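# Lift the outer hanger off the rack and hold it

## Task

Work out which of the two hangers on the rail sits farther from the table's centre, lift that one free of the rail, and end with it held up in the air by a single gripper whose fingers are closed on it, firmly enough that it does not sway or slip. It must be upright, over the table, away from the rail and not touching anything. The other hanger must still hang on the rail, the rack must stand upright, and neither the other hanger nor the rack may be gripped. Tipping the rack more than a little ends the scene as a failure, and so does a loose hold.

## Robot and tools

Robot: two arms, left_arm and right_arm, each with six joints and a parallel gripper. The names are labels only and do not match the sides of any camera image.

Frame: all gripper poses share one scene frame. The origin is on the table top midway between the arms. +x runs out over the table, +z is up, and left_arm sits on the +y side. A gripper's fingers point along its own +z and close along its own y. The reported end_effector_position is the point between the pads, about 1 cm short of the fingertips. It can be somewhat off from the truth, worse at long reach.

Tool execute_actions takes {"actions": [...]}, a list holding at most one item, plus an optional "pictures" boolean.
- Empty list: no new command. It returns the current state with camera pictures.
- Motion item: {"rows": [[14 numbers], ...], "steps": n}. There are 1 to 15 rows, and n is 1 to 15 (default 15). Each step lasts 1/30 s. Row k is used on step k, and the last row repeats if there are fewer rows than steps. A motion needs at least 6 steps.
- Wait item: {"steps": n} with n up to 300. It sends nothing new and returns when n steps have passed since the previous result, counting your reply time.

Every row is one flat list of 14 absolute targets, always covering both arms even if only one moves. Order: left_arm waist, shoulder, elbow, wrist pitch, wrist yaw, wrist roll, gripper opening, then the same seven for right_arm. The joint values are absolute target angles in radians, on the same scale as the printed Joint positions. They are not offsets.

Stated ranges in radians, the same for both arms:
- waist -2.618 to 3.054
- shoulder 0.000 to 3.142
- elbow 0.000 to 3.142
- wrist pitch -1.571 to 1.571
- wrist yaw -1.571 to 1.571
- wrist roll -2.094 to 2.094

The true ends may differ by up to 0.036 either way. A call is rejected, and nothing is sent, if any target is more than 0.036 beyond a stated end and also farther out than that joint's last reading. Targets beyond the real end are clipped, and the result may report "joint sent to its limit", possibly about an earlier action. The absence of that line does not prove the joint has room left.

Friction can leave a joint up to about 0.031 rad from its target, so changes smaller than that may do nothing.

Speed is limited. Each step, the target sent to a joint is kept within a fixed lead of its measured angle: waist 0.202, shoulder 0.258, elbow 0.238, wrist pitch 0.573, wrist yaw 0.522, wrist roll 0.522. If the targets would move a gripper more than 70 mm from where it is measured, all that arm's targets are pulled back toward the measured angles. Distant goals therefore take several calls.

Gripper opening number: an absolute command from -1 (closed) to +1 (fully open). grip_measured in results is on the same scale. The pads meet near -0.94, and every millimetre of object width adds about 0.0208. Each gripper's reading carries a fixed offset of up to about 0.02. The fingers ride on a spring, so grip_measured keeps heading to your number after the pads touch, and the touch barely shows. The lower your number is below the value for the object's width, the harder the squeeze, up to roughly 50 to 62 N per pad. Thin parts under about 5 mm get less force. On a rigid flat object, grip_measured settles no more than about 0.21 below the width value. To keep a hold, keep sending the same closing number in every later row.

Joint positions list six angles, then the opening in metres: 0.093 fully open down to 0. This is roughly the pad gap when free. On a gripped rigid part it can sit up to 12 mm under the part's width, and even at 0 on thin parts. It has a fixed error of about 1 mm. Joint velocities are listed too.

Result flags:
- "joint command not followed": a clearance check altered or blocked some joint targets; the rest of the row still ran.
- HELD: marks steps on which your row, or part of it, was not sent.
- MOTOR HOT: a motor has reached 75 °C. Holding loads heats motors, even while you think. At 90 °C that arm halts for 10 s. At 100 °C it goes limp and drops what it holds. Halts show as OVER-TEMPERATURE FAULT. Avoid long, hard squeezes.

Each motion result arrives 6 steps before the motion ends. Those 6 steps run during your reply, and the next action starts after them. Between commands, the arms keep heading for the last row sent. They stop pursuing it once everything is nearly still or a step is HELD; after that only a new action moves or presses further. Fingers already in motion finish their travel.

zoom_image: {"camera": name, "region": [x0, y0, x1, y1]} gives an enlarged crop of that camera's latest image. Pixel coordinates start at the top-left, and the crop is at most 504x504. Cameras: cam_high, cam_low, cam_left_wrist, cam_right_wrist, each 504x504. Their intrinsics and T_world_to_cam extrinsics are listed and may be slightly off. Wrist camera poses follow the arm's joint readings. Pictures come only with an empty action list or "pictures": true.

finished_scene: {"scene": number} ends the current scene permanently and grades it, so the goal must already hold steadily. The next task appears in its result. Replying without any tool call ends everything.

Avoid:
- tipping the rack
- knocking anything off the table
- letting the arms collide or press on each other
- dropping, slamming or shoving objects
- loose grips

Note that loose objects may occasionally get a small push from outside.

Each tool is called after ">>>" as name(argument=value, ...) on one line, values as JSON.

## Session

>>> execute_actions(actions=[])

Scene clock: 0.00 s of 4000.00 s.
left_arm: end_effector_position=(+0.3542, +0.2188, +0.4042) grip_measured=+0.994 end_effector_quat_wxyz=(+0.711, +0.004, +0.703, -0.009) | right_arm: end_effector_position=(+0.3263, -0.3370, +0.3945) grip_measured=+1.000 end_effector_quat_wxyz=(+0.699, +0.055, +0.710, -0.063)
Joint positions: left_arm=[ 0.001  1.043  1.043  0.011 -0.005 -0.008  0.093] | right_arm=[ 0.003  1.062  1.038  0.009  0.014 -0.012  0.093]
Joint velocities: left_arm=[-0.007 -0.002 -0.007  0.007 -0.095 -0.007  0.   ] | right_arm=[ 0.002 -0.032 -0.022 -0.022 -0.095  0.037  0.   ]

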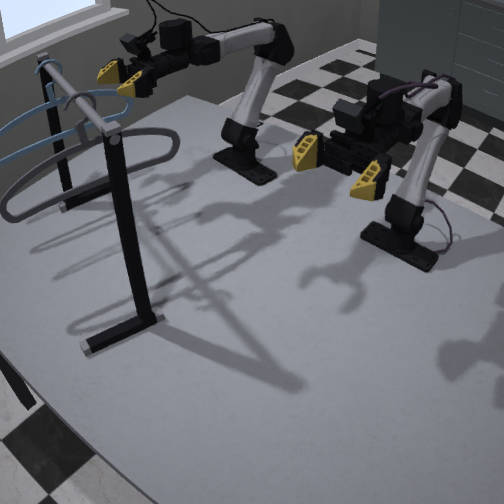

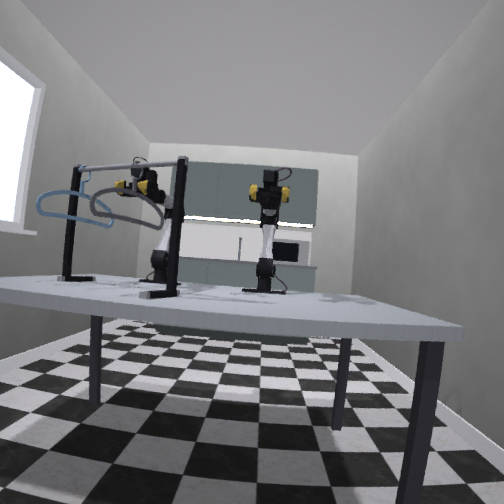

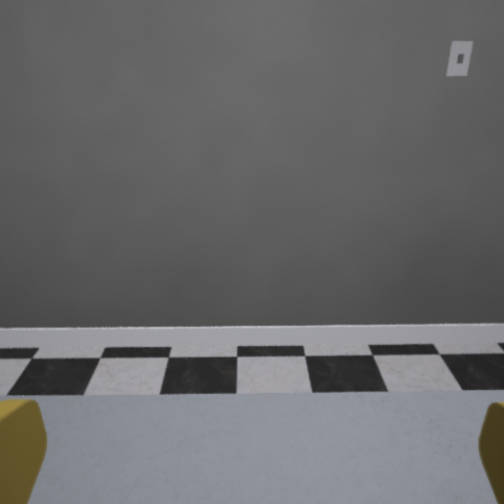

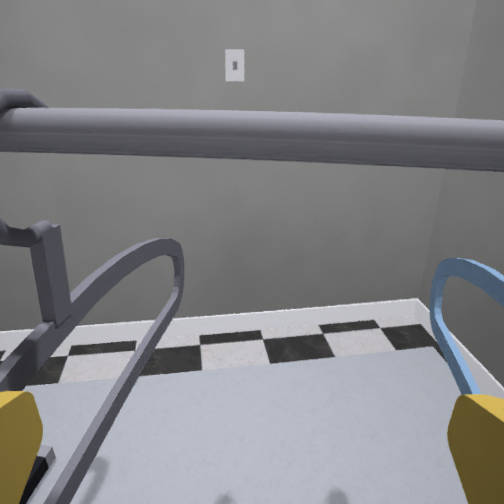

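>>> execute_actions(actions=[{"rows": [[0.001,1.043,1.043,0.011,-0.005,-0.008,1, 0.0,1.04,1.038,-0.02,0.0,-0.012,0.9],[0.001,1.043,1.043,0.011,-0.005,-0.008,1, -0.01,1.015,1.038,-0.05,-0.01,-0.012,0.8],[0.001,1.043,1.043,0.011,-0.005,-0.008,1, -0.03,0.985,1.038,-0.08,-0.03,-0.012,0.7],[0.001,1.043,1.043,0.011,-0.005,-0.008,1, -0.06,0.955,1.038,-0.11,-0.06,-0.012,0.6],[0.001,1.043,1.043,0.011,-0.005,-0.008,1, -0.10,0.925,1.038,-0.14,-0.09,-0.012,0.5],[0.001,1.043,1.043,0.011,-0.005,-0.008,1, -0.14,0.895,1.038,-0.17,-0.12,-0.012,0.4],[0.001,1.043,1.043,0.011,-0.005,-0.008,1, -0.19,0.865,1.038,-0.20,-0.15,-0.012,0.3],[0.001,1.043,1.043,0.011,-0.005,-0.008,1, -0.24,0.84,1.038,-0.23,-0.18,-0.012,0.3],[0.001,1.043,1.043,0.011,-0.005,-0.008,1, -0.29,0.815,1.038,-0.25,-0.21,-0.012,0.3],[0.001,1.043,1.043,0.011,-0.005,-0.008,1, -0.34,0.795,1.038,-0.27,-0.24,-0.012,0.3],[0.001,1.043,1.043,0.011,-0.005,-0.008,1, -0.39,0.78,1.038,-0.28,-0.27,-0.012,0.3],[0.001,1.043,1.043,0.011,-0.005,-0.008,1, -0.43,0.78,1.038,-0.28,-0.30,-0.012,0.3],[0.001,1.043,1.043,0.011,-0.005,-0.008,1, -0.46,0.78,1.038,-0.28,-0.32,-0.012,0.3],[0.001,1.043,1.043,0.011,-0.005,-0.008,1, -0.48,0.78,1.038,-0.28,-0.33,-0.012,0.3]], "steps": 15}])

>>> execute_actions(actions=[{"steps": 18}], pictures=true)

>>> zoom_image(camera="cam_high", region=[0, 20, 160, 150])

Scene clock: 1.23 s of 4000.00 s.
left_arm: end_effector_position=(+0.3542, +0.2188, +0.4042) grip_measured=+0.994 end_effector_quat_wxyz=(+0.711, +0.004, +0.703, -0.009) | right_arm: end_effector_position=(+0.2601, -0.3746, +0.4214) grip_measured=+0.305 end_effector_quat_wxyz=(+0.710, +0.084, +0.693, -0.097)
Joint positions: left_arm=[ 0.001  1.043  1.043  0.011 -0.005 -0.008  0.093] | right_arm=[-0.207  0.873  1.038 -0.139 -0.108 -0.012  0.06 ]
Joint velocities: left_arm=[ 0.002 -0.017 -0.002 -0.051 -0.066  0.007 -0.   ] | right_arm=[-1.414 -0.96   0.012 -0.549 -0.505  0.051 -0.007]
Steps of this call (steps 1 to 28: nothing new was sent; steps 29 to 37: the first 9 steps of this action). Readings (joint positions):
29: left_arm=[0.001 1.043 1.043 0.011 -0.005 -0.008] | right_arm=[0.003 1.061 1.038 0.009 0.013 -0.012]
30: left_arm=[0.001 1.043 1.043 0.011 -0.005 -0.008] | right_arm=[0.002 1.057 1.038 0.002 0.010 -0.012]
32: left_arm=[0.001 1.043 1.043 0.011 -0.005 -0.008] | right_arm=[-0.015 1.029 1.038 -0.033 -0.010 -0.012]
36: left_arm=[0.001 1.043 1.043 0.011 -0.005 -0.008] | right_arm=[-0.158 0.907 1.038 -0.119 -0.086 -0.012]
37: the state above

Scene clock: 1.83 s of 4000.00 s.
left_arm: end_effector_position=(+0.3542, +0.2188, +0.4042) grip_measured=+0.994 end_effector_quat_wxyz=(+0.711, +0.004, +0.703, -0.009) | right_arm: end_effector_position=(+0.2139, -0.4022, +0.4210) grip_measured=+0.303 end_effector_quat_wxyz=(+0.700, +0.104, +0.698, -0.114)
Joint positions: left_arm=[ 0.001  1.043  1.043  0.011 -0.005 -0.008  0.093] | right_arm=[-0.471  0.775  1.038 -0.257 -0.317 -0.012  0.06 ]
Joint velocities: left_arm=[ 0.007 -0.002 -0.002  0.007  0.081  0.022 -0.   ] | right_arm=[-0.007  0.002 -0.012 -0.037 -0.066  0.007 -0.001]
Kept back: nothing.
Steps of this call (steps 1 to 6: the last 6 steps of your previous action; steps 7 to 18: the robot went on to your last target). Readings (joint positions):
1: left_arm=[0.001 1.043 1.043 0.011 -0.005 -0.008] | right_arm=[-0.257 0.843 1.038 -0.157 -0.131 -0.012]
2: left_arm=[0.001 1.043 1.043 0.011 -0.005 -0.008] | right_arm=[-0.308 0.815 1.038 -0.174 -0.155 -0.012]
4: left_arm=[0.001 1.043 1.043 0.011 -0.005 -0.008] | right_arm=[-0.397 0.782 1.038 -0.197 -0.205 -0.012]
8: left_arm=[0.001 1.043 1.043 0.011 -0.005 -0.008] | right_arm=[-0.469 0.775 1.038 -0.232 -0.269 -0.012]
18: the state above
camera_calibration (this result's frames):
cam_right_wrist: T_world_to_cam=[[-0.30986, -0.95053, 0.0218923, -0.327384], [-0.407238, 0.111877, -0.906444, 0.552766], [0.859153, -0.289786, -0.421758, -0.0386677], [0, 0, 0, 1]] pos_world=[0.156886, -0.384235, 0.491911]

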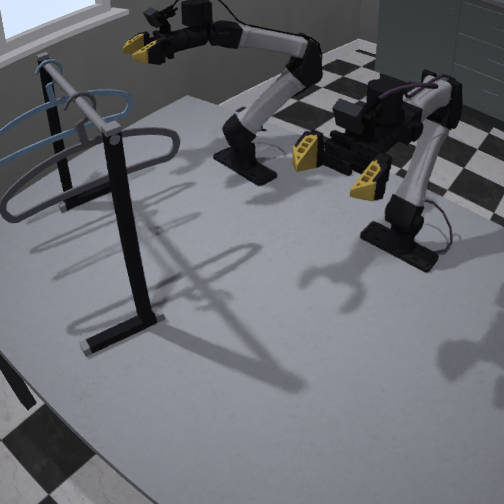

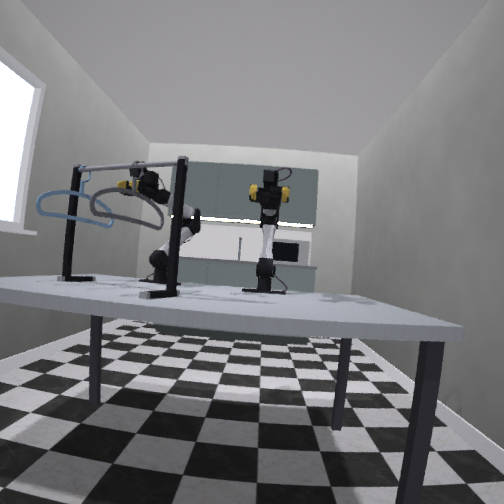

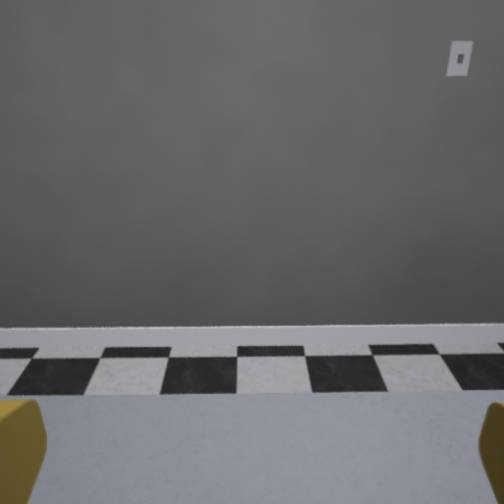

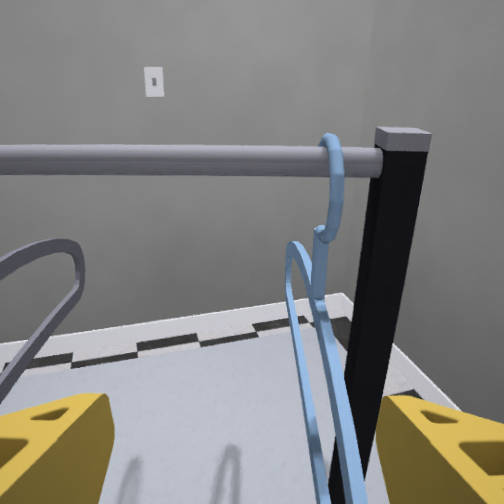

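Region (0, 20, 160, 150) of cam_high's 504x504 image, scaled by 3.150, with more detail than that image has; it fills the top 410 rows of this view, and the rest is white.

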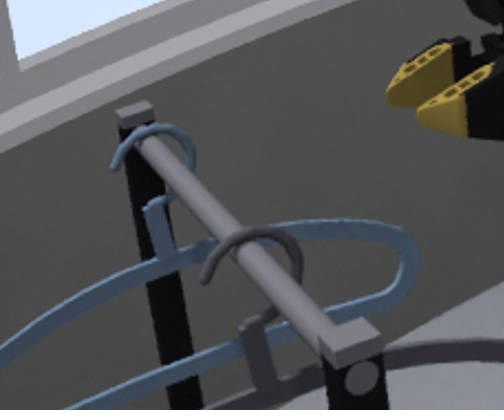

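>>> execute_actions(actions=[{"rows": [[0.001,1.043,1.043,0.011,-0.005,-0.008,1, -0.48,0.80,1.06,-0.25,-0.33,-0.012,0.3],[0.001,1.043,1.043,0.011,-0.005,-0.008,1, -0.48,0.835,1.068,-0.235,-0.33,-0.012,0.3],[0.001,1.043,1.043,0.011,-0.005,-0.008,1, -0.48,0.875,1.078,-0.215,-0.33,-0.012,0.3],[0.001,1.043,1.043,0.011,-0.005,-0.008,1, -0.48,0.92,1.09,-0.19,-0.33,-0.012,0.3],[0.001,1.043,1.043,0.011,-0.005,-0.008,1, -0.48,0.965,1.103,-0.165,-0.33,-0.012,0.3],[0.001,1.043,1.043,0.011,-0.005,-0.008,1, -0.48,1.01,1.118,-0.14,-0.33,-0.012,0.3],[0.001,1.043,1.043,0.011,-0.005,-0.008,1, -0.48,1.055,1.135,-0.12,-0.33,-0.012,0.3],[0.001,1.043,1.043,0.011,-0.005,-0.008,1, -0.48,1.10,1.152,-0.10,-0.33,-0.012,0.3],[0.001,1.043,1.043,0.011,-0.005,-0.008,1, -0.48,1.145,1.17,-0.08,-0.33,-0.012,0.3],[0.001,1.043,1.043,0.011,-0.005,-0.008,1, -0.48,1.19,1.19,-0.062,-0.33,-0.012,0.3],[0.001,1.043,1.043,0.011,-0.005,-0.008,1, -0.48,1.235,1.21,-0.045,-0.33,-0.012,0.3],[0.001,1.043,1.043,0.011,-0.005,-0.008,1, -0.48,1.275,1.228,-0.03,-0.33,-0.012,0.3],[0.001,1.043,1.043,0.011,-0.005,-0.008,1, -0.48,1.31,1.243,-0.018,-0.33,-0.012,0.3],[0.001,1.043,1.043,0.011,-0.005,-0.008,1, -0.48,1.335,1.254,-0.01,-0.33,-0.012,0.3],[0.001,1.043,1.043,0.011,-0.005,-0.008,1, -0.48,1.348,1.26,-0.005,-0.33,-0.012,0.3]], "steps": 15}])

>>> execute_actions(actions=[{"steps": 18}], pictures=true)

>>> zoom_image(camera="cam_high", region=[0, 20, 160, 150])

Scene clock: 4.60 s of 4000.00 s.
left_arm: end_effector_position=(+0.3542, +0.2188, +0.4042) grip_measured=+0.994 end_effector_quat_wxyz=(+0.711, +0.004, +0.703, -0.009) | right_arm: end_effector_position=(+0.2744, -0.4444, +0.4097) grip_measured=+0.303 end_effector_quat_wxyz=(+0.681, +0.111, +0.717, -0.101)
Joint positions: left_arm=[ 0.001  1.043  1.043  0.011 -0.005 -0.008  0.093] | right_arm=[-0.471  1.047  1.132 -0.14  -0.326 -0.012  0.06 ]
Joint velocities: left_arm=[-0.017 -0.012  0.002 -0.007  0.066  0.022 -0.001] | right_arm=[-0.007  1.433  0.408  0.579 -0.007  0.051 -0.   ]
Steps of this call (steps 1 to 30: the robot went on to your last target; steps 31 to 74: nothing new was sent; steps 75 to 83: the first 9 steps of this action). Readings (joint positions):
75: left_arm=[0.001 1.043 1.043 0.011 -0.005 -0.008] | right_arm=[-0.471 0.776 1.038 -0.258 -0.323 -0.012]
76: left_arm=[0.001 1.043 1.043 0.011 -0.005 -0.008] | right_arm=[-0.471 0.781 1.040 -0.255 -0.323 -0.012]
78: left_arm=[0.001 1.043 1.043 0.011 -0.005 -0.008] | right_arm=[-0.471 0.823 1.059 -0.234 -0.325 -0.012]
82: left_arm=[0.001 1.043 1.043 0.011 -0.005 -0.008] | right_arm=[-0.471 0.997 1.117 -0.158 -0.326 -0.012]
83: the state above

Scene clock: 5.20 s of 4000.00 s.
left_arm: end_effector_position=(+0.3542, +0.2188, +0.4042) grip_measured=+0.994 end_effector_quat_wxyz=(+0.711, +0.004, +0.703, -0.009) | right_arm: end_effector_position=(+0.3430, -0.4941, +0.3755) grip_measured=+0.303 end_effector_quat_wxyz=(+0.660, +0.121, +0.736, -0.091)
Joint positions: left_arm=[ 0.001  1.043  1.043  0.011 -0.005 -0.008  0.093] | right_arm=[-0.471  1.353  1.24  -0.006 -0.326 -0.012  0.06 ]
Joint velocities: left_arm=[-0.012  0.007  0.012  0.081  0.037 -0.051 -0.   ] | right_arm=[ 0.012 -0.002  0.007 -0.081 -0.037  0.022  0.   ]
Kept back: nothing.
Steps of this call (steps 1 to 6: the last 6 steps of your previous action; steps 7 to 18: the robot went on to your last target). Readings (joint positions):
1: left_arm=[0.001 1.043 1.043 0.011 -0.005 -0.008] | right_arm=[-0.471 1.097 1.147 -0.124 -0.326 -0.012]
2: left_arm=[0.001 1.043 1.043 0.011 -0.005 -0.008] | right_arm=[-0.471 1.147 1.163 -0.108 -0.326 -0.012]
4: left_arm=[0.001 1.043 1.043 0.011 -0.005 -0.008] | right_arm=[-0.471 1.238 1.195 -0.079 -0.326 -0.012]
8: left_arm=[0.001 1.043 1.043 0.011 -0.005 -0.008] | right_arm=[-0.471 1.346 1.226 -0.041 -0.326 -0.012]
18: the state above
camera_calibration (this result's frames):
cam_right_wrist: T_world_to_cam=[[-0.301639, -0.953264, -0.0173387, -0.363262], [-0.496737, 0.172652, -0.850555, 0.614118], [0.813798, -0.247948, -0.5256, -0.120231], [0, 0, 0, 1]] pos_world=[0.293324, -0.482124, 0.45285]

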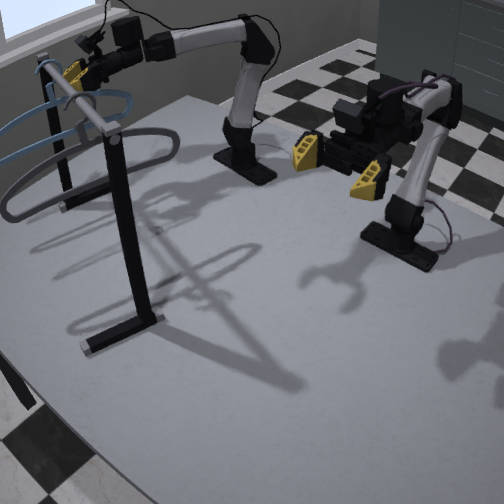

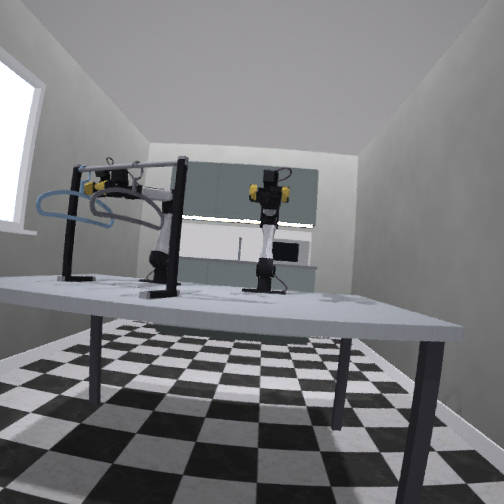

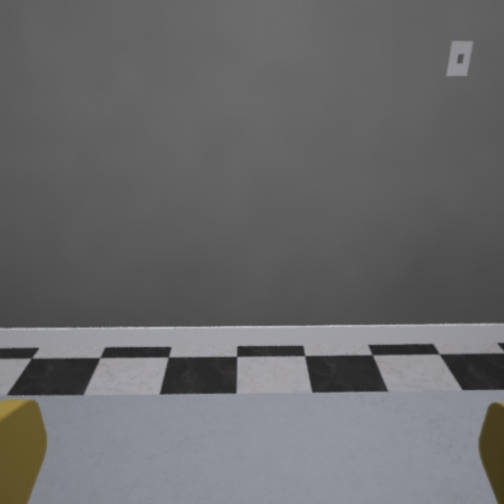

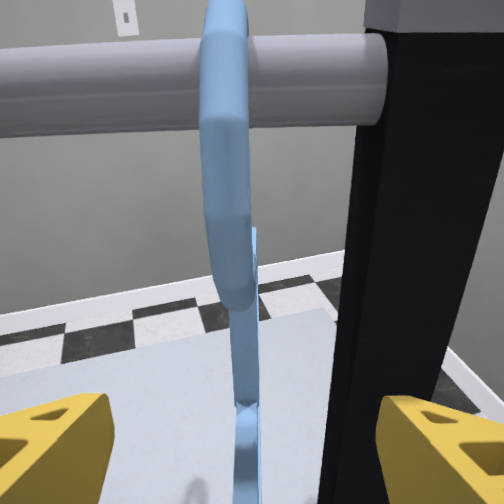

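Region (0, 20, 160, 150) of cam_high's 504x504 image, scaled by 3.150, with more detail than that image has; it fills the top 410 rows of this view, and the rest is white.

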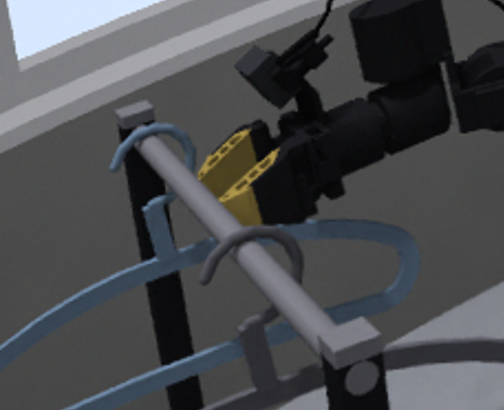

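>>> execute_actions(actions=[{"rows": [[0.001,1.043,1.043,0.011,-0.005,-0.008,1, -0.46,1.365,1.27,0.0,-0.315,-0.03,0.1],[0.001,1.043,1.043,0.011,-0.005,-0.008,1, -0.457,1.378,1.28,0.003,-0.31,-0.05,-0.1],[0.001,1.043,1.043,0.011,-0.005,-0.008,1, -0.454,1.391,1.29,0.006,-0.307,-0.06,-0.3],[0.001,1.043,1.043,0.011,-0.005,-0.008,1, -0.45,1.404,1.30,0.009,-0.303,-0.06,-0.42],[0.001,1.043,1.043,0.011,-0.005,-0.008,1, -0.446,1.417,1.31,0.012,-0.30,-0.06,-0.42],[0.001,1.043,1.043,0.011,-0.005,-0.008,1, -0.443,1.43,1.32,0.015,-0.296,-0.06,-0.42],[0.001,1.043,1.043,0.011,-0.005,-0.008,1, -0.439,1.443,1.33,0.018,-0.293,-0.06,-0.42],[0.001,1.043,1.043,0.011,-0.005,-0.008,1, -0.436,1.456,1.34,0.02,-0.29,-0.06,-0.42],[0.001,1.043,1.043,0.011,-0.005,-0.008,1, -0.432,1.469,1.35,0.022,-0.287,-0.06,-0.42],[0.001,1.043,1.043,0.011,-0.005,-0.008,1, -0.429,1.482,1.358,0.024,-0.284,-0.06,-0.42],[0.001,1.043,1.043,0.011,-0.005,-0.008,1, -0.427,1.492,1.363,0.025,-0.282,-0.06,-0.42]], "steps": 15}])

>>> execute_actions(actions=[{"steps": 14}], pictures=true)

>>> zoom_image(camera="cam_high", region=[0, 20, 160, 150])

Scene clock: 8.23 s of 4000.00 s.
left_arm: end_effector_position=(+0.3542, +0.2188, +0.4042) grip_measured=+0.994 end_effector_quat_wxyz=(+0.711, +0.004, +0.703, -0.009) | right_arm: end_effector_position=(+0.3625, -0.4982, +0.3885) grip_measured=-0.417 end_effector_quat_wxyz=(+0.669, +0.101, +0.728, -0.106)
Joint positions: left_arm=[ 0.001  1.043  1.043  0.011 -0.005 -0.008  0.093] | right_arm=[-0.447  1.422  1.317  0.019 -0.307 -0.046  0.025]
Joint velocities: left_arm=[-0.002 -0.007 -0.007 -0.081 -0.022 -0.066  0.   ] | right_arm=[ 0.09   0.398  0.291  0.051  0.081 -0.066  0.   ]
Steps of this call (steps 1 to 15: the robot went on to your last target; steps 16 to 82: nothing new was sent; steps 83 to 91: the first 9 steps of this action). Readings (joint positions):
83: left_arm=[0.001 1.043 1.043 0.011 -0.005 -0.008] | right_arm=[-0.471 1.353 1.240 -0.003 -0.325 -0.014]
84: left_arm=[0.001 1.043 1.043 0.011 -0.005 -0.008] | right_arm=[-0.470 1.354 1.243 -0.003 -0.324 -0.019]
86: left_arm=[0.001 1.043 1.043 0.011 -0.005 -0.008] | right_arm=[-0.466 1.365 1.261 -0.001 -0.319 -0.031]
90: left_arm=[0.001 1.043 1.043 0.011 -0.005 -0.008] | right_arm=[-0.450 1.409 1.307 0.016 -0.310 -0.044]
91: the state above

Scene clock: 8.70 s of 4000.00 s.
left_arm: end_effector_position=(+0.3542, +0.2188, +0.4042) grip_measured=+0.994 end_effector_quat_wxyz=(+0.711, +0.004, +0.703, -0.009) | right_arm: end_effector_position=(+0.3772, -0.5040, +0.3758) grip_measured=-0.417 end_effector_quat_wxyz=(+0.660, +0.102, +0.737, -0.105)
Joint positions: left_arm=[ 0.001  1.043  1.043  0.011 -0.005 -0.008  0.093] | right_arm=[-0.435  1.48   1.341  0.028 -0.294 -0.053  0.025]
Joint velocities: left_arm=[-0.002  0.002 -0.002 -0.037 -0.051  0.051 -0.001] | right_arm=[ 0.012  0.022  0.002  0.066  0.007 -0.007 -0.001]
Kept back: nothing.
Steps of this call (steps 1 to 6: the last 6 steps of your previous action; steps 7 to 14: the robot went on to your last target). Readings (joint positions):
1: left_arm=[0.001 1.043 1.043 0.011 -0.005 -0.008] | right_arm=[-0.443 1.436 1.327 0.022 -0.304 -0.047]
2: left_arm=[0.001 1.043 1.043 0.011 -0.005 -0.008] | right_arm=[-0.440 1.449 1.334 0.024 -0.301 -0.048]
4: left_arm=[0.001 1.043 1.043 0.011 -0.005 -0.008] | right_arm=[-0.436 1.469 1.341 0.027 -0.297 -0.050]
8: left_arm=[0.001 1.043 1.043 0.011 -0.005 -0.008] | right_arm=[-0.435 1.480 1.341 0.027 -0.294 -0.052]
14: the state above
camera_calibration (this result's frames):
cam_right_wrist: T_world_to_cam=[[-0.292724, -0.955743, 0.0294597, -0.384472], [-0.504531, 0.128209, -0.853821, 0.614887], [0.812257, -0.264798, -0.519732, -0.160507], [0, 0, 0, 1]] pos_world=[0.328058, -0.488793, 0.452909]

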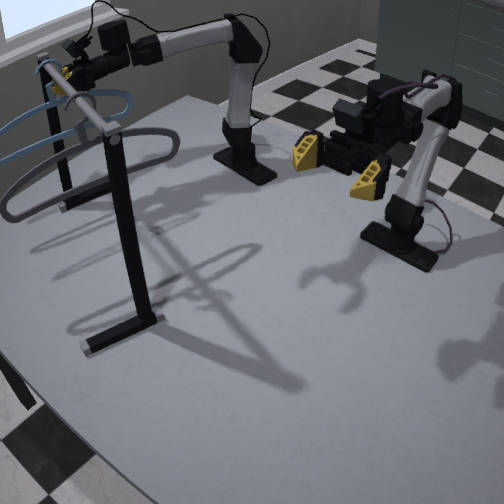

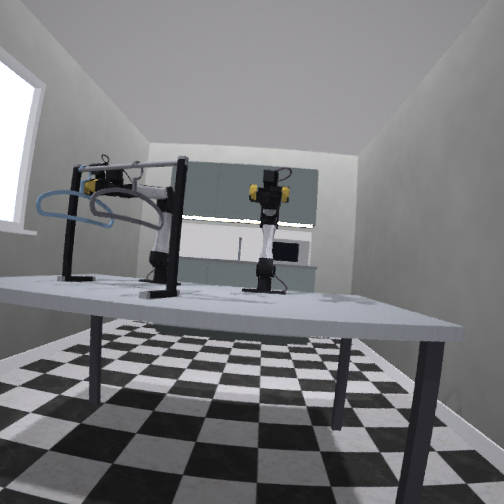

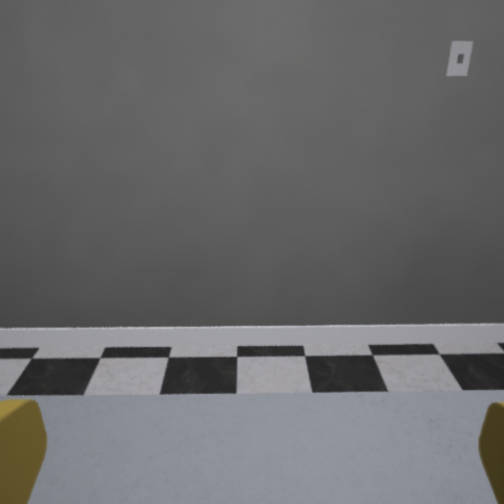

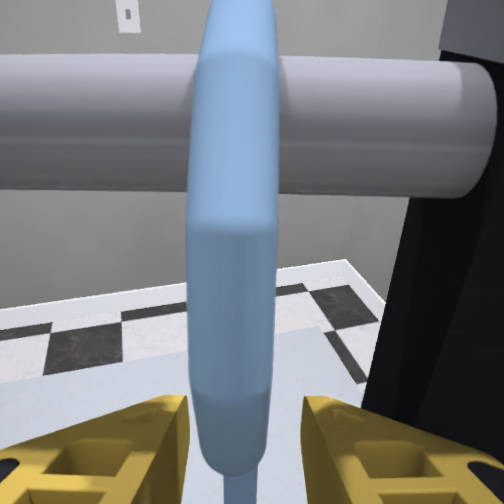

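Region (0, 20, 160, 150) of cam_high's 504x504 image, scaled by 3.150, with more detail than that image has; it fills the top 410 rows of this view, and the rest is white.

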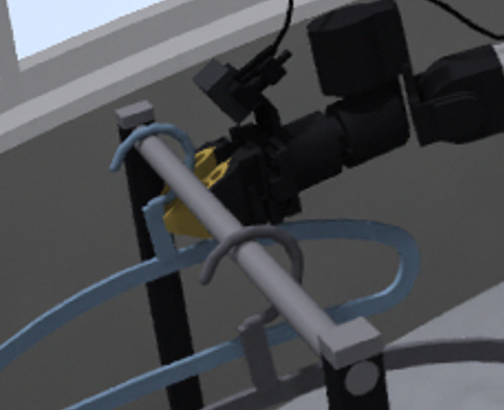

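>>> execute_actions(actions=[{"rows": [[0.001,1.043,1.043,0.011,-0.005,-0.008,1, -0.42,1.495,1.368,0.025,-0.278,-0.05,-0.5],[0.001,1.043,1.043,0.011,-0.005,-0.008,1, -0.415,1.50,1.374,0.025,-0.274,-0.04,-0.58],[0.001,1.043,1.043,0.011,-0.005,-0.008,1, -0.412,1.508,1.38,0.025,-0.27,-0.04,-0.63],[0.001,1.043,1.043,0.011,-0.005,-0.008,1, -0.41,1.516,1.386,0.025,-0.268,-0.04,-0.63],[0.001,1.043,1.043,0.011,-0.005,-0.008,1, -0.408,1.524,1.391,0.025,-0.266,-0.04,-0.63],[0.001,1.043,1.043,0.011,-0.005,-0.008,1, -0.408,1.53,1.395,0.025,-0.265,-0.04,-0.63]], "steps": 15}])

>>> execute_actions(actions=[{"steps": 10}], pictures=true)

>>> zoom_image(camera="cam_high", region=[0, 20, 160, 150])

Scene clock: 9.50 s of 4000.00 s.
left_arm: end_effector_position=(+0.3542, +0.2188, +0.4042) grip_measured=+0.994 end_effector_quat_wxyz=(+0.711, +0.004, +0.703, -0.009) | right_arm: end_effector_position=(+0.3868, -0.5024, +0.3801) grip_measured=-0.627 end_effector_quat_wxyz=(+0.663, +0.101, +0.734, -0.105)
Joint positions: left_arm=[ 0.001  1.043  1.043  0.011 -0.005 -0.008  0.093] | right_arm=[-0.416  1.507  1.374  0.031 -0.278 -0.048  0.015]
Joint velocities: left_arm=[-0.017  0.007 -0.022  0.007 -0.051 -0.037 -0.   ] | right_arm=[ 0.007  0.042 -0.012 -0.051 -0.066  0.037  0.001]
Steps of this call (steps 1 to 15: the robot went on to your last target; steps 16 to 24: the first 9 steps of this action). Readings (joint positions):
16: left_arm=[0.001 1.043 1.043 0.011 -0.005 -0.008] | right_arm=[-0.434 1.480 1.341 0.028 -0.292 -0.053]
17: left_arm=[0.001 1.043 1.043 0.011 -0.005 -0.008] | right_arm=[-0.432 1.480 1.341 0.028 -0.290 -0.052]
19: left_arm=[0.001 1.043 1.043 0.011 -0.005 -0.008] | right_arm=[-0.425 1.485 1.350 0.027 -0.285 -0.050]
23: left_arm=[0.001 1.043 1.043 0.011 -0.005 -0.008] | right_arm=[-0.416 1.504 1.373 0.031 -0.279 -0.049]
24: the state above

Scene clock: 9.83 s of 4000.00 s.
left_arm: end_effector_position=(+0.3542, +0.2188, +0.4042) grip_measured=+0.994 end_effector_quat_wxyz=(+0.711, +0.004, +0.703, -0.009) | right_arm: end_effector_position=(+0.3872, -0.5029, +0.3791) grip_measured=-0.627 end_effector_quat_wxyz=(+0.663, +0.102, +0.735, -0.105)
Joint positions: left_arm=[ 0.001  1.043  1.043  0.011 -0.005 -0.008  0.093] | right_arm=[-0.416  1.509  1.374  0.031 -0.276 -0.048  0.015]
Joint velocities: left_arm=[ 0.002 -0.017  0.002 -0.037 -0.022 -0.007  0.001] | right_arm=[-0.017  0.002 -0.007  0.022 -0.051  0.007 -0.001]
Kept back: nothing.
Steps of this call (steps 1 to 6: the last 6 steps of your previous action; steps 7 to 10: the robot went on to your last target). Readings (joint positions):
1: left_arm=[0.001 1.043 1.043 0.011 -0.005 -0.008] | right_arm=[-0.416 1.508 1.374 0.031 -0.276 -0.048]
2: left_arm=[0.001 1.043 1.043 0.011 -0.005 -0.008] | right_arm=[-0.416 1.509 1.374 0.031 -0.276 -0.048]
4: left_arm=[0.001 1.043 1.043 0.011 -0.005 -0.008] | right_arm=[-0.416 1.509 1.374 0.031 -0.276 -0.048]
8: left_arm=[0.001 1.043 1.043 0.011 -0.005 -0.008] | right_arm=[-0.416 1.509 1.374 0.031 -0.276 -0.048]
10: the state above
camera_calibration (this result's frames):
cam_right_wrist: T_world_to_cam=[[-0.292206, -0.955933, 0.0284127, -0.38055], [-0.499123, 0.127093, -0.85716, 0.621166], [0.815777, -0.264649, -0.514266, -0.169992], [0, 0, 0, 1]] pos_world=[0.337515, -0.487715, 0.45583]

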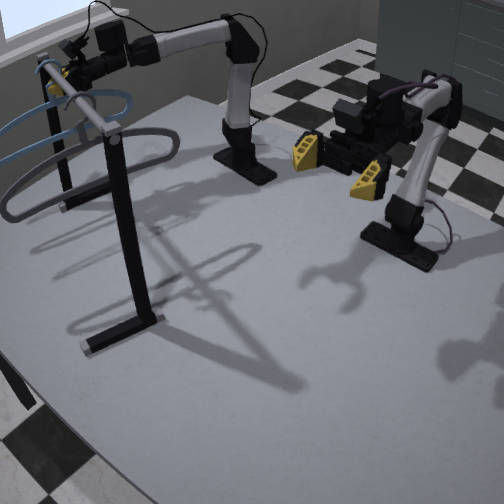

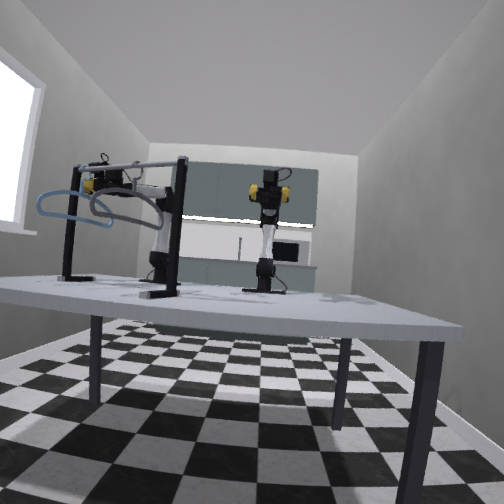

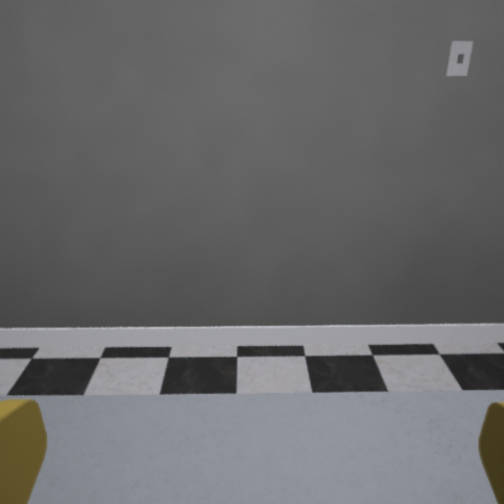

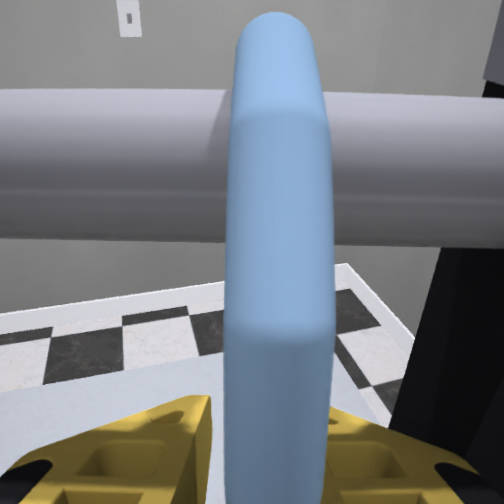

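Region (0, 20, 160, 150) of cam_high's 504x504 image, scaled by 3.150, with more detail than that image has; it fills the top 410 rows of this view, and the rest is white.

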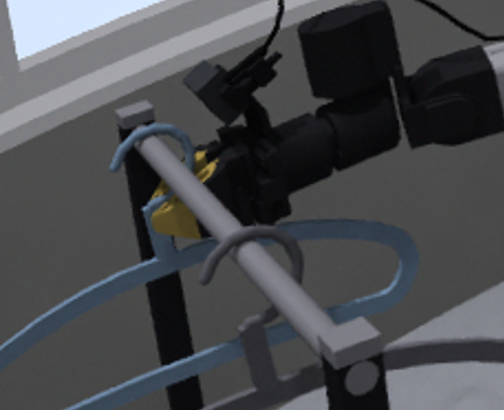

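Lower ~6 mm with wrist pitch, then close.

>>> execute_actions(actions=[{"rows": [[0.001,1.043,1.043,0.011,-0.005,-0.008,1, -0.408,1.53,1.395,0.0,-0.265,-0.04,-0.63],[0.001,1.043,1.043,0.011,-0.005,-0.008,1, -0.408,1.53,1.395,-0.02,-0.265,-0.04,-0.63],[0.001,1.043,1.043,0.011,-0.005,-0.008,1, -0.408,1.53,1.395,-0.02,-0.265,-0.04,-0.63],[0.001,1.043,1.043,0.011,-0.005,-0.008,1, -0.408,1.53,1.395,-0.02,-0.265,-0.04,-0.63],[0.001,1.043,1.043,0.011,-0.005,-0.008,1, -0.408,1.53,1.395,-0.02,-0.265,-0.04,-0.63],[0.001,1.043,1.043,0.011,-0.005,-0.008,1, -0.408,1.53,1.395,-0.02,-0.265,-0.04,-0.63],[0.001,1.043,1.043,0.011,-0.005,-0.008,1, -0.408,1.53,1.395,-0.02,-0.265,-0.04,-0.63],[0.001,1.043,1.043,0.011,-0.005,-0.008,1, -0.408,1.53,1.395,-0.02,-0.265,-0.04,-0.63],[0.001,1.043,1.043,0.011,-0.005,-0.008,1, -0.408,1.53,1.395,-0.02,-0.265,-0.04,-0.67],[0.001,1.043,1.043,0.011,-0.005,-0.008,1, -0.408,1.53,1.395,-0.02,-0.265,-0.04,-0.71],[0.001,1.043,1.043,0.011,-0.005,-0.008,1, -0.408,1.53,1.395,-0.02,-0.265,-0.04,-0.76],[0.001,1.043,1.043,0.011,-0.005,-0.008,1, -0.408,1.53,1.395,-0.02,-0.265,-0.04,-0.82],[0.001,1.043,1.043,0.011,-0.005,-0.008,1, -0.408,1.53,1.395,-0.02,-0.265,-0.04,-0.88],[0.001,1.043,1.043,0.011,-0.005,-0.008,1, -0.408,1.53,1.395,-0.02,-0.265,-0.04,-0.94],[0.001,1.043,1.043,0.011,-0.005,-0.008,1, -0.408,1.53,1.395,-0.02,-0.265,-0.04,-1]], "steps": 15}])

>>> execute_actions(actions=[{"steps": 12}], pictures=true)

>>> zoom_image(camera="cam_high", region=[0, 20, 160, 150])

Scene clock: 11.80 s of 4000.00 s.
left_arm: end_effector_position=(+0.3542, +0.2188, +0.4042) grip_measured=+0.994 end_effector_quat_wxyz=(+0.711, +0.004, +0.703, -0.009) | right_arm: end_effector_position=(+0.3868, -0.5027, +0.3745) grip_measured=-0.655 end_effector_quat_wxyz=(+0.656, +0.104, +0.740, -0.102)
Joint positions: left_arm=[ 0.001  1.043  1.043  0.011 -0.005 -0.008  0.093] | right_arm=[-0.416  1.509  1.374  0.011 -0.276 -0.048  0.014]
Joint velocities: left_arm=[-0.002  0.022  0.017  0.037  0.022 -0.037  0.   ] | right_arm=[-0.002 -0.012 -0.007 -0.037  0.037 -0.051 -0.027]
Steps of this call (steps 1 to 15: the robot went on to your last target; steps 16 to 50: nothing new was sent; steps 51 to 59: the first 9 steps of this action). Readings (joint positions):
51: left_arm=[0.001 1.043 1.043 0.011 -0.005 -0.008] | right_arm=[-0.416 1.509 1.374 0.030 -0.276 -0.048]
52: left_arm=[0.001 1.043 1.043 0.011 -0.005 -0.008] | right_arm=[-0.416 1.509 1.374 0.028 -0.276 -0.048]
54: left_arm=[0.001 1.043 1.043 0.011 -0.005 -0.008] | right_arm=[-0.416 1.509 1.374 0.022 -0.276 -0.048]
58: left_arm=[0.001 1.043 1.043 0.011 -0.005 -0.008] | right_arm=[-0.416 1.509 1.374 0.013 -0.276 -0.048]
59: the state above

Scene clock: 12.20 s of 4000.00 s.
left_arm: end_effector_position=(+0.3542, +0.2188, +0.4042) grip_measured=+0.994 end_effector_quat_wxyz=(+0.711, +0.004, +0.703, -0.009) | right_arm: end_effector_position=(+0.3864, -0.5033, +0.3734) grip_measured=-0.931 end_effector_quat_wxyz=(+0.654, +0.107, +0.742, -0.102)
Joint positions: left_arm=[ 0.001  1.043  1.043  0.011 -0.005 -0.008  0.093] | right_arm=[-0.416  1.509  1.374  0.007 -0.272 -0.046  0.001]
Joint velocities: left_arm=[-0.002 -0.012 -0.007 -0.007  0.007 -0.066  0.   ] | right_arm=[-0.017  0.007 -0.007  0.066  0.022  0.007 -0.   ]
Kept back: nothing.
Steps of this call (steps 1 to 6: the last 6 steps of your previous action; steps 7 to 12: the robot went on to your last target). Readings (joint positions):
1: left_arm=[0.001 1.043 1.043 0.011 -0.005 -0.008] | right_arm=[-0.416 1.509 1.374 0.009 -0.275 -0.048]
2: left_arm=[0.001 1.043 1.043 0.011 -0.005 -0.008] | right_arm=[-0.416 1.509 1.374 0.008 -0.273 -0.048]
4: left_arm=[0.001 1.043 1.043 0.011 -0.005 -0.008] | right_arm=[-0.416 1.509 1.374 0.007 -0.273 -0.046]
8: left_arm=[0.001 1.043 1.043 0.011 -0.005 -0.008] | right_arm=[-0.416 1.509 1.374 0.007 -0.272 -0.046]
12: the state above
camera_calibration (this result's frames):
cam_right_wrist: T_world_to_cam=[[-0.296265, -0.954885, 0.0205297, -0.375941], [-0.515449, 0.141755, -0.845114, 0.625163], [0.804077, -0.26096, -0.534192, -0.15855], [0, 0, 0, 1]] pos_world=[0.338348, -0.488976, 0.451356]

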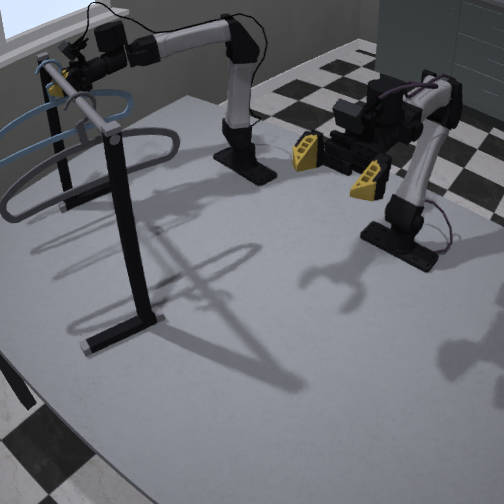

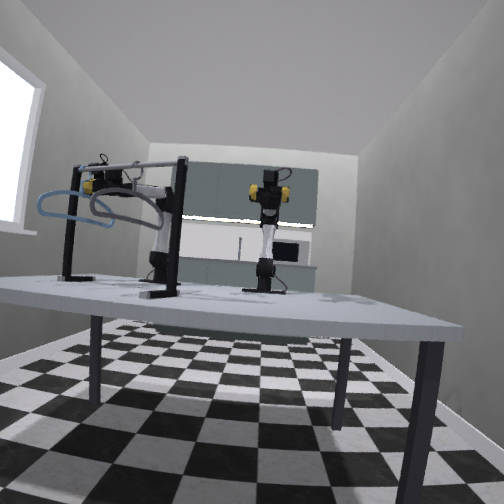

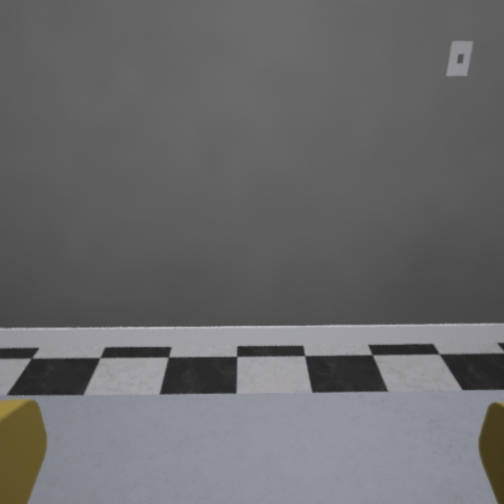

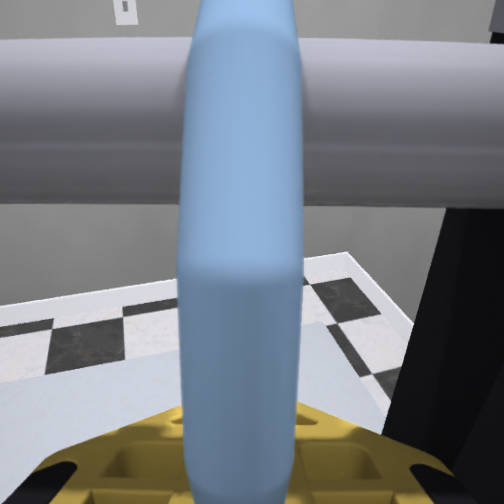

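Region (0, 20, 160, 150) of cam_high's 504x504 image, scaled by 3.150, with more detail than that image has; it fills the top 410 rows of this view, and the rest is white.

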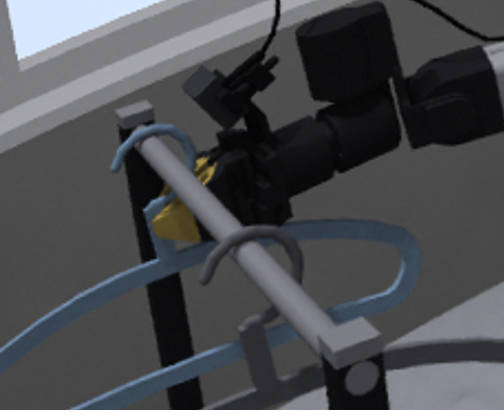

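>>> execute_actions(actions=[{"rows": [[0.001,1.043,1.043,0.011,-0.005,-0.008,1, -0.408,1.52,1.403,-0.02,-0.265,-0.04,-1],[0.001,1.043,1.043,0.011,-0.005,-0.008,1, -0.408,1.52,1.411,-0.022,-0.265,-0.04,-1],[0.001,1.043,1.043,0.011,-0.005,-0.008,1, -0.408,1.52,1.419,-0.028,-0.265,-0.04,-1],[0.001,1.043,1.043,0.011,-0.005,-0.008,1, -0.408,1.52,1.427,-0.036,-0.265,-0.04,-1],[0.001,1.043,1.043,0.011,-0.005,-0.008,1, -0.408,1.52,1.435,-0.044,-0.265,-0.04,-1],[0.001,1.043,1.043,0.011,-0.005,-0.008,1, -0.408,1.52,1.443,-0.052,-0.265,-0.04,-1],[0.001,1.043,1.043,0.011,-0.005,-0.008,1, -0.408,1.52,1.451,-0.06,-0.265,-0.04,-1],[0.001,1.043,1.043,0.011,-0.005,-0.008,1, -0.408,1.52,1.459,-0.068,-0.265,-0.04,-1],[0.001,1.043,1.043,0.011,-0.005,-0.008,1, -0.408,1.52,1.467,-0.076,-0.265,-0.04,-1],[0.001,1.043,1.043,0.011,-0.005,-0.008,1, -0.408,1.52,1.475,-0.083,-0.265,-0.04,-1],[0.001,1.043,1.043,0.011,-0.005,-0.008,1, -0.408,1.52,1.482,-0.087,-0.265,-0.04,-1],[0.001,1.043,1.043,0.011,-0.005,-0.008,1, -0.408,1.52,1.488,-0.087,-0.265,-0.04,-1]], "steps": 15}])

>>> execute_actions(actions=[{"steps": 14}])

Scene clock: 13.03 s of 4000.00 s.
left_arm: end_effector_position=(+0.3542, +0.2188, +0.4042) grip_measured=+0.994 end_effector_quat_wxyz=(+0.711, +0.004, +0.703, -0.009) | right_arm: end_effector_position=(+0.3849, -0.5023, +0.3857) grip_measured=-0.931 end_effector_quat_wxyz=(+0.653, +0.108, +0.742, -0.102)
Joint positions: left_arm=[ 0.001  1.043  1.043  0.011 -0.005 -0.008  0.093] | right_arm=[-0.416  1.509  1.426 -0.047 -0.272 -0.046  0.001]
Joint velocities: left_arm=[-0.022  0.012 -0.012 -0.022  0.022 -0.007 -0.001] | right_arm=[-0.027 -0.007  0.232 -0.198  0.007 -0.022 -0.002]
Steps of this call (steps 1 to 15: the robot went on to your last target; step 16: nothing new was sent; steps 17 to 25: the first 9 steps of this action). Readings (joint positions):
17: left_arm=[0.001 1.043 1.043 0.011 -0.005 -0.008] | right_arm=[-0.416 1.509 1.374 0.007 -0.272 -0.046]
18: left_arm=[0.001 1.043 1.043 0.011 -0.005 -0.008] | right_arm=[-0.416 1.509 1.377 0.004 -0.272 -0.046]
20: left_arm=[0.001 1.043 1.043 0.011 -0.005 -0.008] | right_arm=[-0.416 1.509 1.387 -0.010 -0.272 -0.046]
24: left_arm=[0.001 1.043 1.043 0.011 -0.005 -0.008] | right_arm=[-0.416 1.509 1.417 -0.040 -0.272 -0.046]
25: the state above

Scene clock: 13.50 s of 4000.00 s.
left_arm: end_effector_position=(+0.3542, +0.2188, +0.4042) grip_measured=+0.994 end_effector_quat_wxyz=(+0.711, +0.004, +0.703, -0.009) | right_arm: end_effector_position=(+0.3836, -0.5014, +0.3953) grip_measured=-0.931 end_effector_quat_wxyz=(+0.654, +0.107, +0.742, -0.102)
Joint positions: left_arm=[ 0.001  1.043  1.043  0.011 -0.005 -0.008  0.093] | right_arm=[-0.416  1.509  1.463 -0.084 -0.272 -0.046  0.001]
Joint velocities: left_arm=[-0.002 -0.002  0.017  0.081 -0.022 -0.051 -0.   ] | right_arm=[ 0.012  0.017 -0.002 -0.081 -0.037 -0.051  0.   ]
Kept back: nothing.
Steps of this call (steps 1 to 6: the last 6 steps of your previous action; steps 7 to 14: the robot went on to your last target). Readings (joint positions):
1: left_arm=[0.001 1.043 1.043 0.011 -0.005 -0.008] | right_arm=[-0.416 1.509 1.435 -0.054 -0.272 -0.046]
2: left_arm=[0.001 1.043 1.043 0.011 -0.005 -0.008] | right_arm=[-0.416 1.509 1.443 -0.060 -0.272 -0.046]
4: left_arm=[0.001 1.043 1.043 0.011 -0.005 -0.008] | right_arm=[-0.416 1.509 1.456 -0.068 -0.272 -0.046]
8: left_arm=[0.001 1.043 1.043 0.011 -0.005 -0.008] | right_arm=[-0.416 1.509 1.463 -0.073 -0.272 -0.046]
14: the state above

>>> execute_actions(actions=[{"rows": [[0.001,1.043,1.043,0.011,-0.005,-0.008,1, -0.408,1.495,1.46,-0.09,-0.265,-0.04,-1],[0.001,1.043,1.043,0.011,-0.005,-0.008,1, -0.408,1.484,1.45,-0.098,-0.265,-0.04,-1],[0.001,1.043,1.043,0.011,-0.005,-0.008,1, -0.408,1.473,1.444,-0.108,-0.265,-0.04,-1],[0.001,1.043,1.043,0.011,-0.005,-0.008,1, -0.408,1.462,1.439,-0.118,-0.265,-0.04,-1],[0.001,1.043,1.043,0.011,-0.005,-0.008,1, -0.408,1.451,1.434,-0.127,-0.265,-0.04,-1],[0.001,1.043,1.043,0.011,-0.005,-0.008,1, -0.408,1.44,1.429,-0.136,-0.265,-0.04,-1],[0.001,1.043,1.043,0.011,-0.005,-0.008,1, -0.408,1.429,1.424,-0.144,-0.265,-0.04,-1],[0.001,1.043,1.043,0.011,-0.005,-0.008,1, -0.408,1.418,1.419,-0.152,-0.265,-0.04,-1],[0.001,1.043,1.043,0.011,-0.005,-0.008,1, -0.408,1.407,1.414,-0.16,-0.265,-0.04,-1],[0.001,1.043,1.043,0.011,-0.005,-0.008,1, -0.408,1.396,1.409,-0.167,-0.265,-0.04,-1],[0.001,1.043,1.043,0.011,-0.005,-0.008,1, -0.408,1.385,1.404,-0.174,-0.265,-0.04,-1],[0.001,1.043,1.043,0.011,-0.005,-0.008,1, -0.408,1.374,1.399,-0.18,-0.265,-0.04,-1],[0.001,1.043,1.043,0.011,-0.005,-0.008,1, -0.408,1.363,1.394,-0.185,-0.265,-0.04,-1],[0.001,1.043,1.043,0.011,-0.005,-0.008,1, -0.408,1.352,1.389,-0.188,-0.265,-0.04,-1]], "steps": 15}])

>>> execute_actions(actions=[{"steps": 12}], pictures=true)

>>> zoom_image(camera="cam_high", region=[0, 20, 160, 150])

Scene clock: 16.17 s of 4000.00 s.
left_arm: end_effector_position=(+0.3542, +0.2188, +0.4042) grip_measured=+0.994 end_effector_quat_wxyz=(+0.711, +0.004, +0.703, -0.009) | right_arm: end_effector_position=(+0.3672, -0.4911, +0.4049) grip_measured=-0.931 end_effector_quat_wxyz=(+0.653, +0.108, +0.743, -0.102)
Joint positions: left_arm=[ 0.001  1.043  1.043  0.011 -0.005 -0.008  0.093] | right_arm=[-0.416  1.445  1.447 -0.133 -0.271 -0.046  0.001]
Joint velocities: left_arm=[-0.002  0.002  0.002 -0.081 -0.007  0.037 -0.001] | right_arm=[-0.002 -0.413 -0.125 -0.242  0.037 -0.007  0.   ]
Steps of this call (steps 1 to 30: the robot went on to your last target; steps 31 to 71: nothing new was sent; steps 72 to 80: the first 9 steps of this action). Readings (joint positions):
72: left_arm=[0.001 1.043 1.043 0.011 -0.005 -0.008] | right_arm=[-0.416 1.509 1.463 -0.087 -0.272 -0.046]
73: left_arm=[0.001 1.043 1.043 0.011 -0.005 -0.008] | right_arm=[-0.416 1.508 1.463 -0.089 -0.272 -0.046]
75: left_arm=[0.001 1.043 1.043 0.011 -0.005 -0.008] | right_arm=[-0.416 1.501 1.463 -0.100 -0.271 -0.046]
79: left_arm=[0.001 1.043 1.043 0.011 -0.005 -0.008] | right_arm=[-0.416 1.459 1.452 -0.126 -0.271 -0.046]
80: the state above

Scene clock: 16.57 s of 4000.00 s.
left_arm: end_effector_position=(+0.3542, +0.2188, +0.4042) grip_measured=+0.994 end_effector_quat_wxyz=(+0.711, +0.004, +0.703, -0.009) | right_arm: end_effector_position=(+0.3457, -0.4772, +0.4180) grip_measured=-0.931 end_effector_quat_wxyz=(+0.657, +0.106, +0.739, -0.104)
Joint positions: left_arm=[ 0.001  1.043  1.043  0.011 -0.005 -0.008  0.093] | right_arm=[-0.416  1.361  1.42  -0.18  -0.271 -0.046  0.001]
Joint velocities: left_arm=[ 0.002 -0.007 -0.012  0.007 -0.066 -0.022  0.001] | right_arm=[-0.012 -0.017 -0.007 -0.081 -0.081 -0.007 -0.001]
Kept back: nothing.
Steps of this call (steps 1 to 6: the last 6 steps of your previous action; steps 7 to 12: the robot went on to your last target). Readings (joint positions):
1: left_arm=[0.001 1.043 1.043 0.011 -0.005 -0.008] | right_arm=[-0.416 1.432 1.443 -0.139 -0.271 -0.046]
2: left_arm=[0.001 1.043 1.043 0.011 -0.005 -0.008] | right_arm=[-0.416 1.419 1.439 -0.145 -0.271 -0.046]
4: left_arm=[0.001 1.043 1.043 0.011 -0.005 -0.008] | right_arm=[-0.416 1.394 1.431 -0.156 -0.271 -0.046]
8: left_arm=[0.001 1.043 1.043 0.011 -0.005 -0.008] | right_arm=[-0.416 1.362 1.420 -0.173 -0.271 -0.046]
12: the state above
camera_calibration (this result's frames):
cam_right_wrist: T_world_to_cam=[[-0.297133, -0.954565, 0.0227667, -0.364475], [-0.509682, 0.138399, -0.849158, 0.636222], [0.807426, -0.263917, -0.527648, -0.100491], [0, 0, 0, 1]] pos_world=[0.297112, -0.462489, 0.495528]

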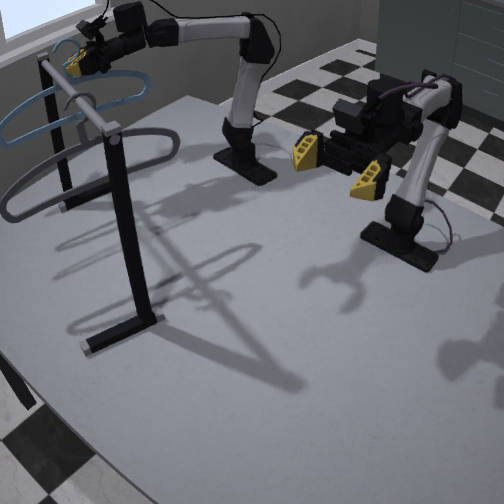

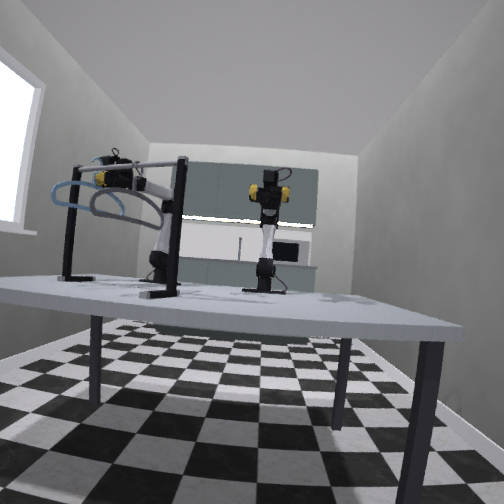

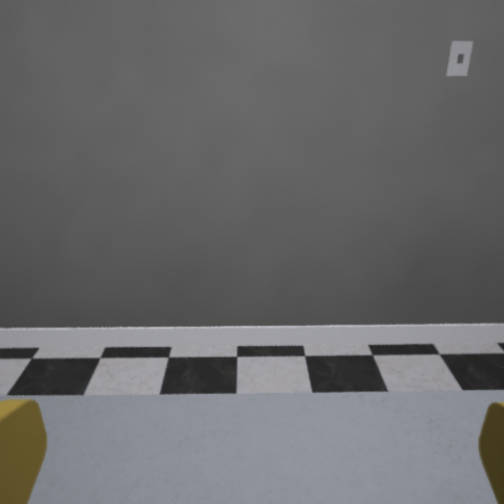

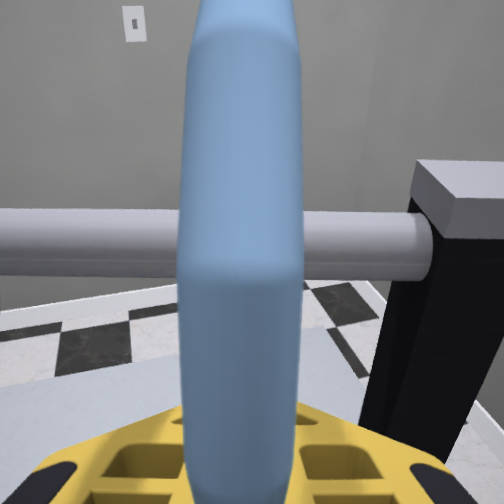

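Region (0, 20, 160, 150) of cam_high's 504x504 image, scaled by 3.150, with more detail than that image has; it fills the top 410 rows of this view, and the rest is white.

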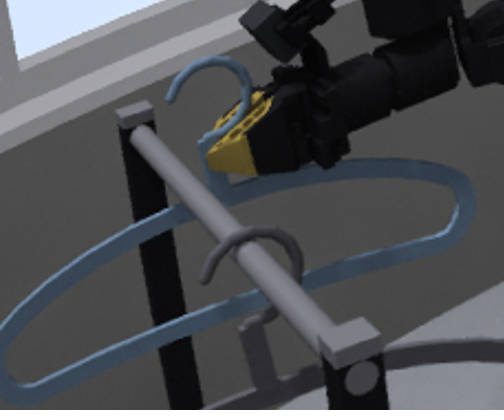

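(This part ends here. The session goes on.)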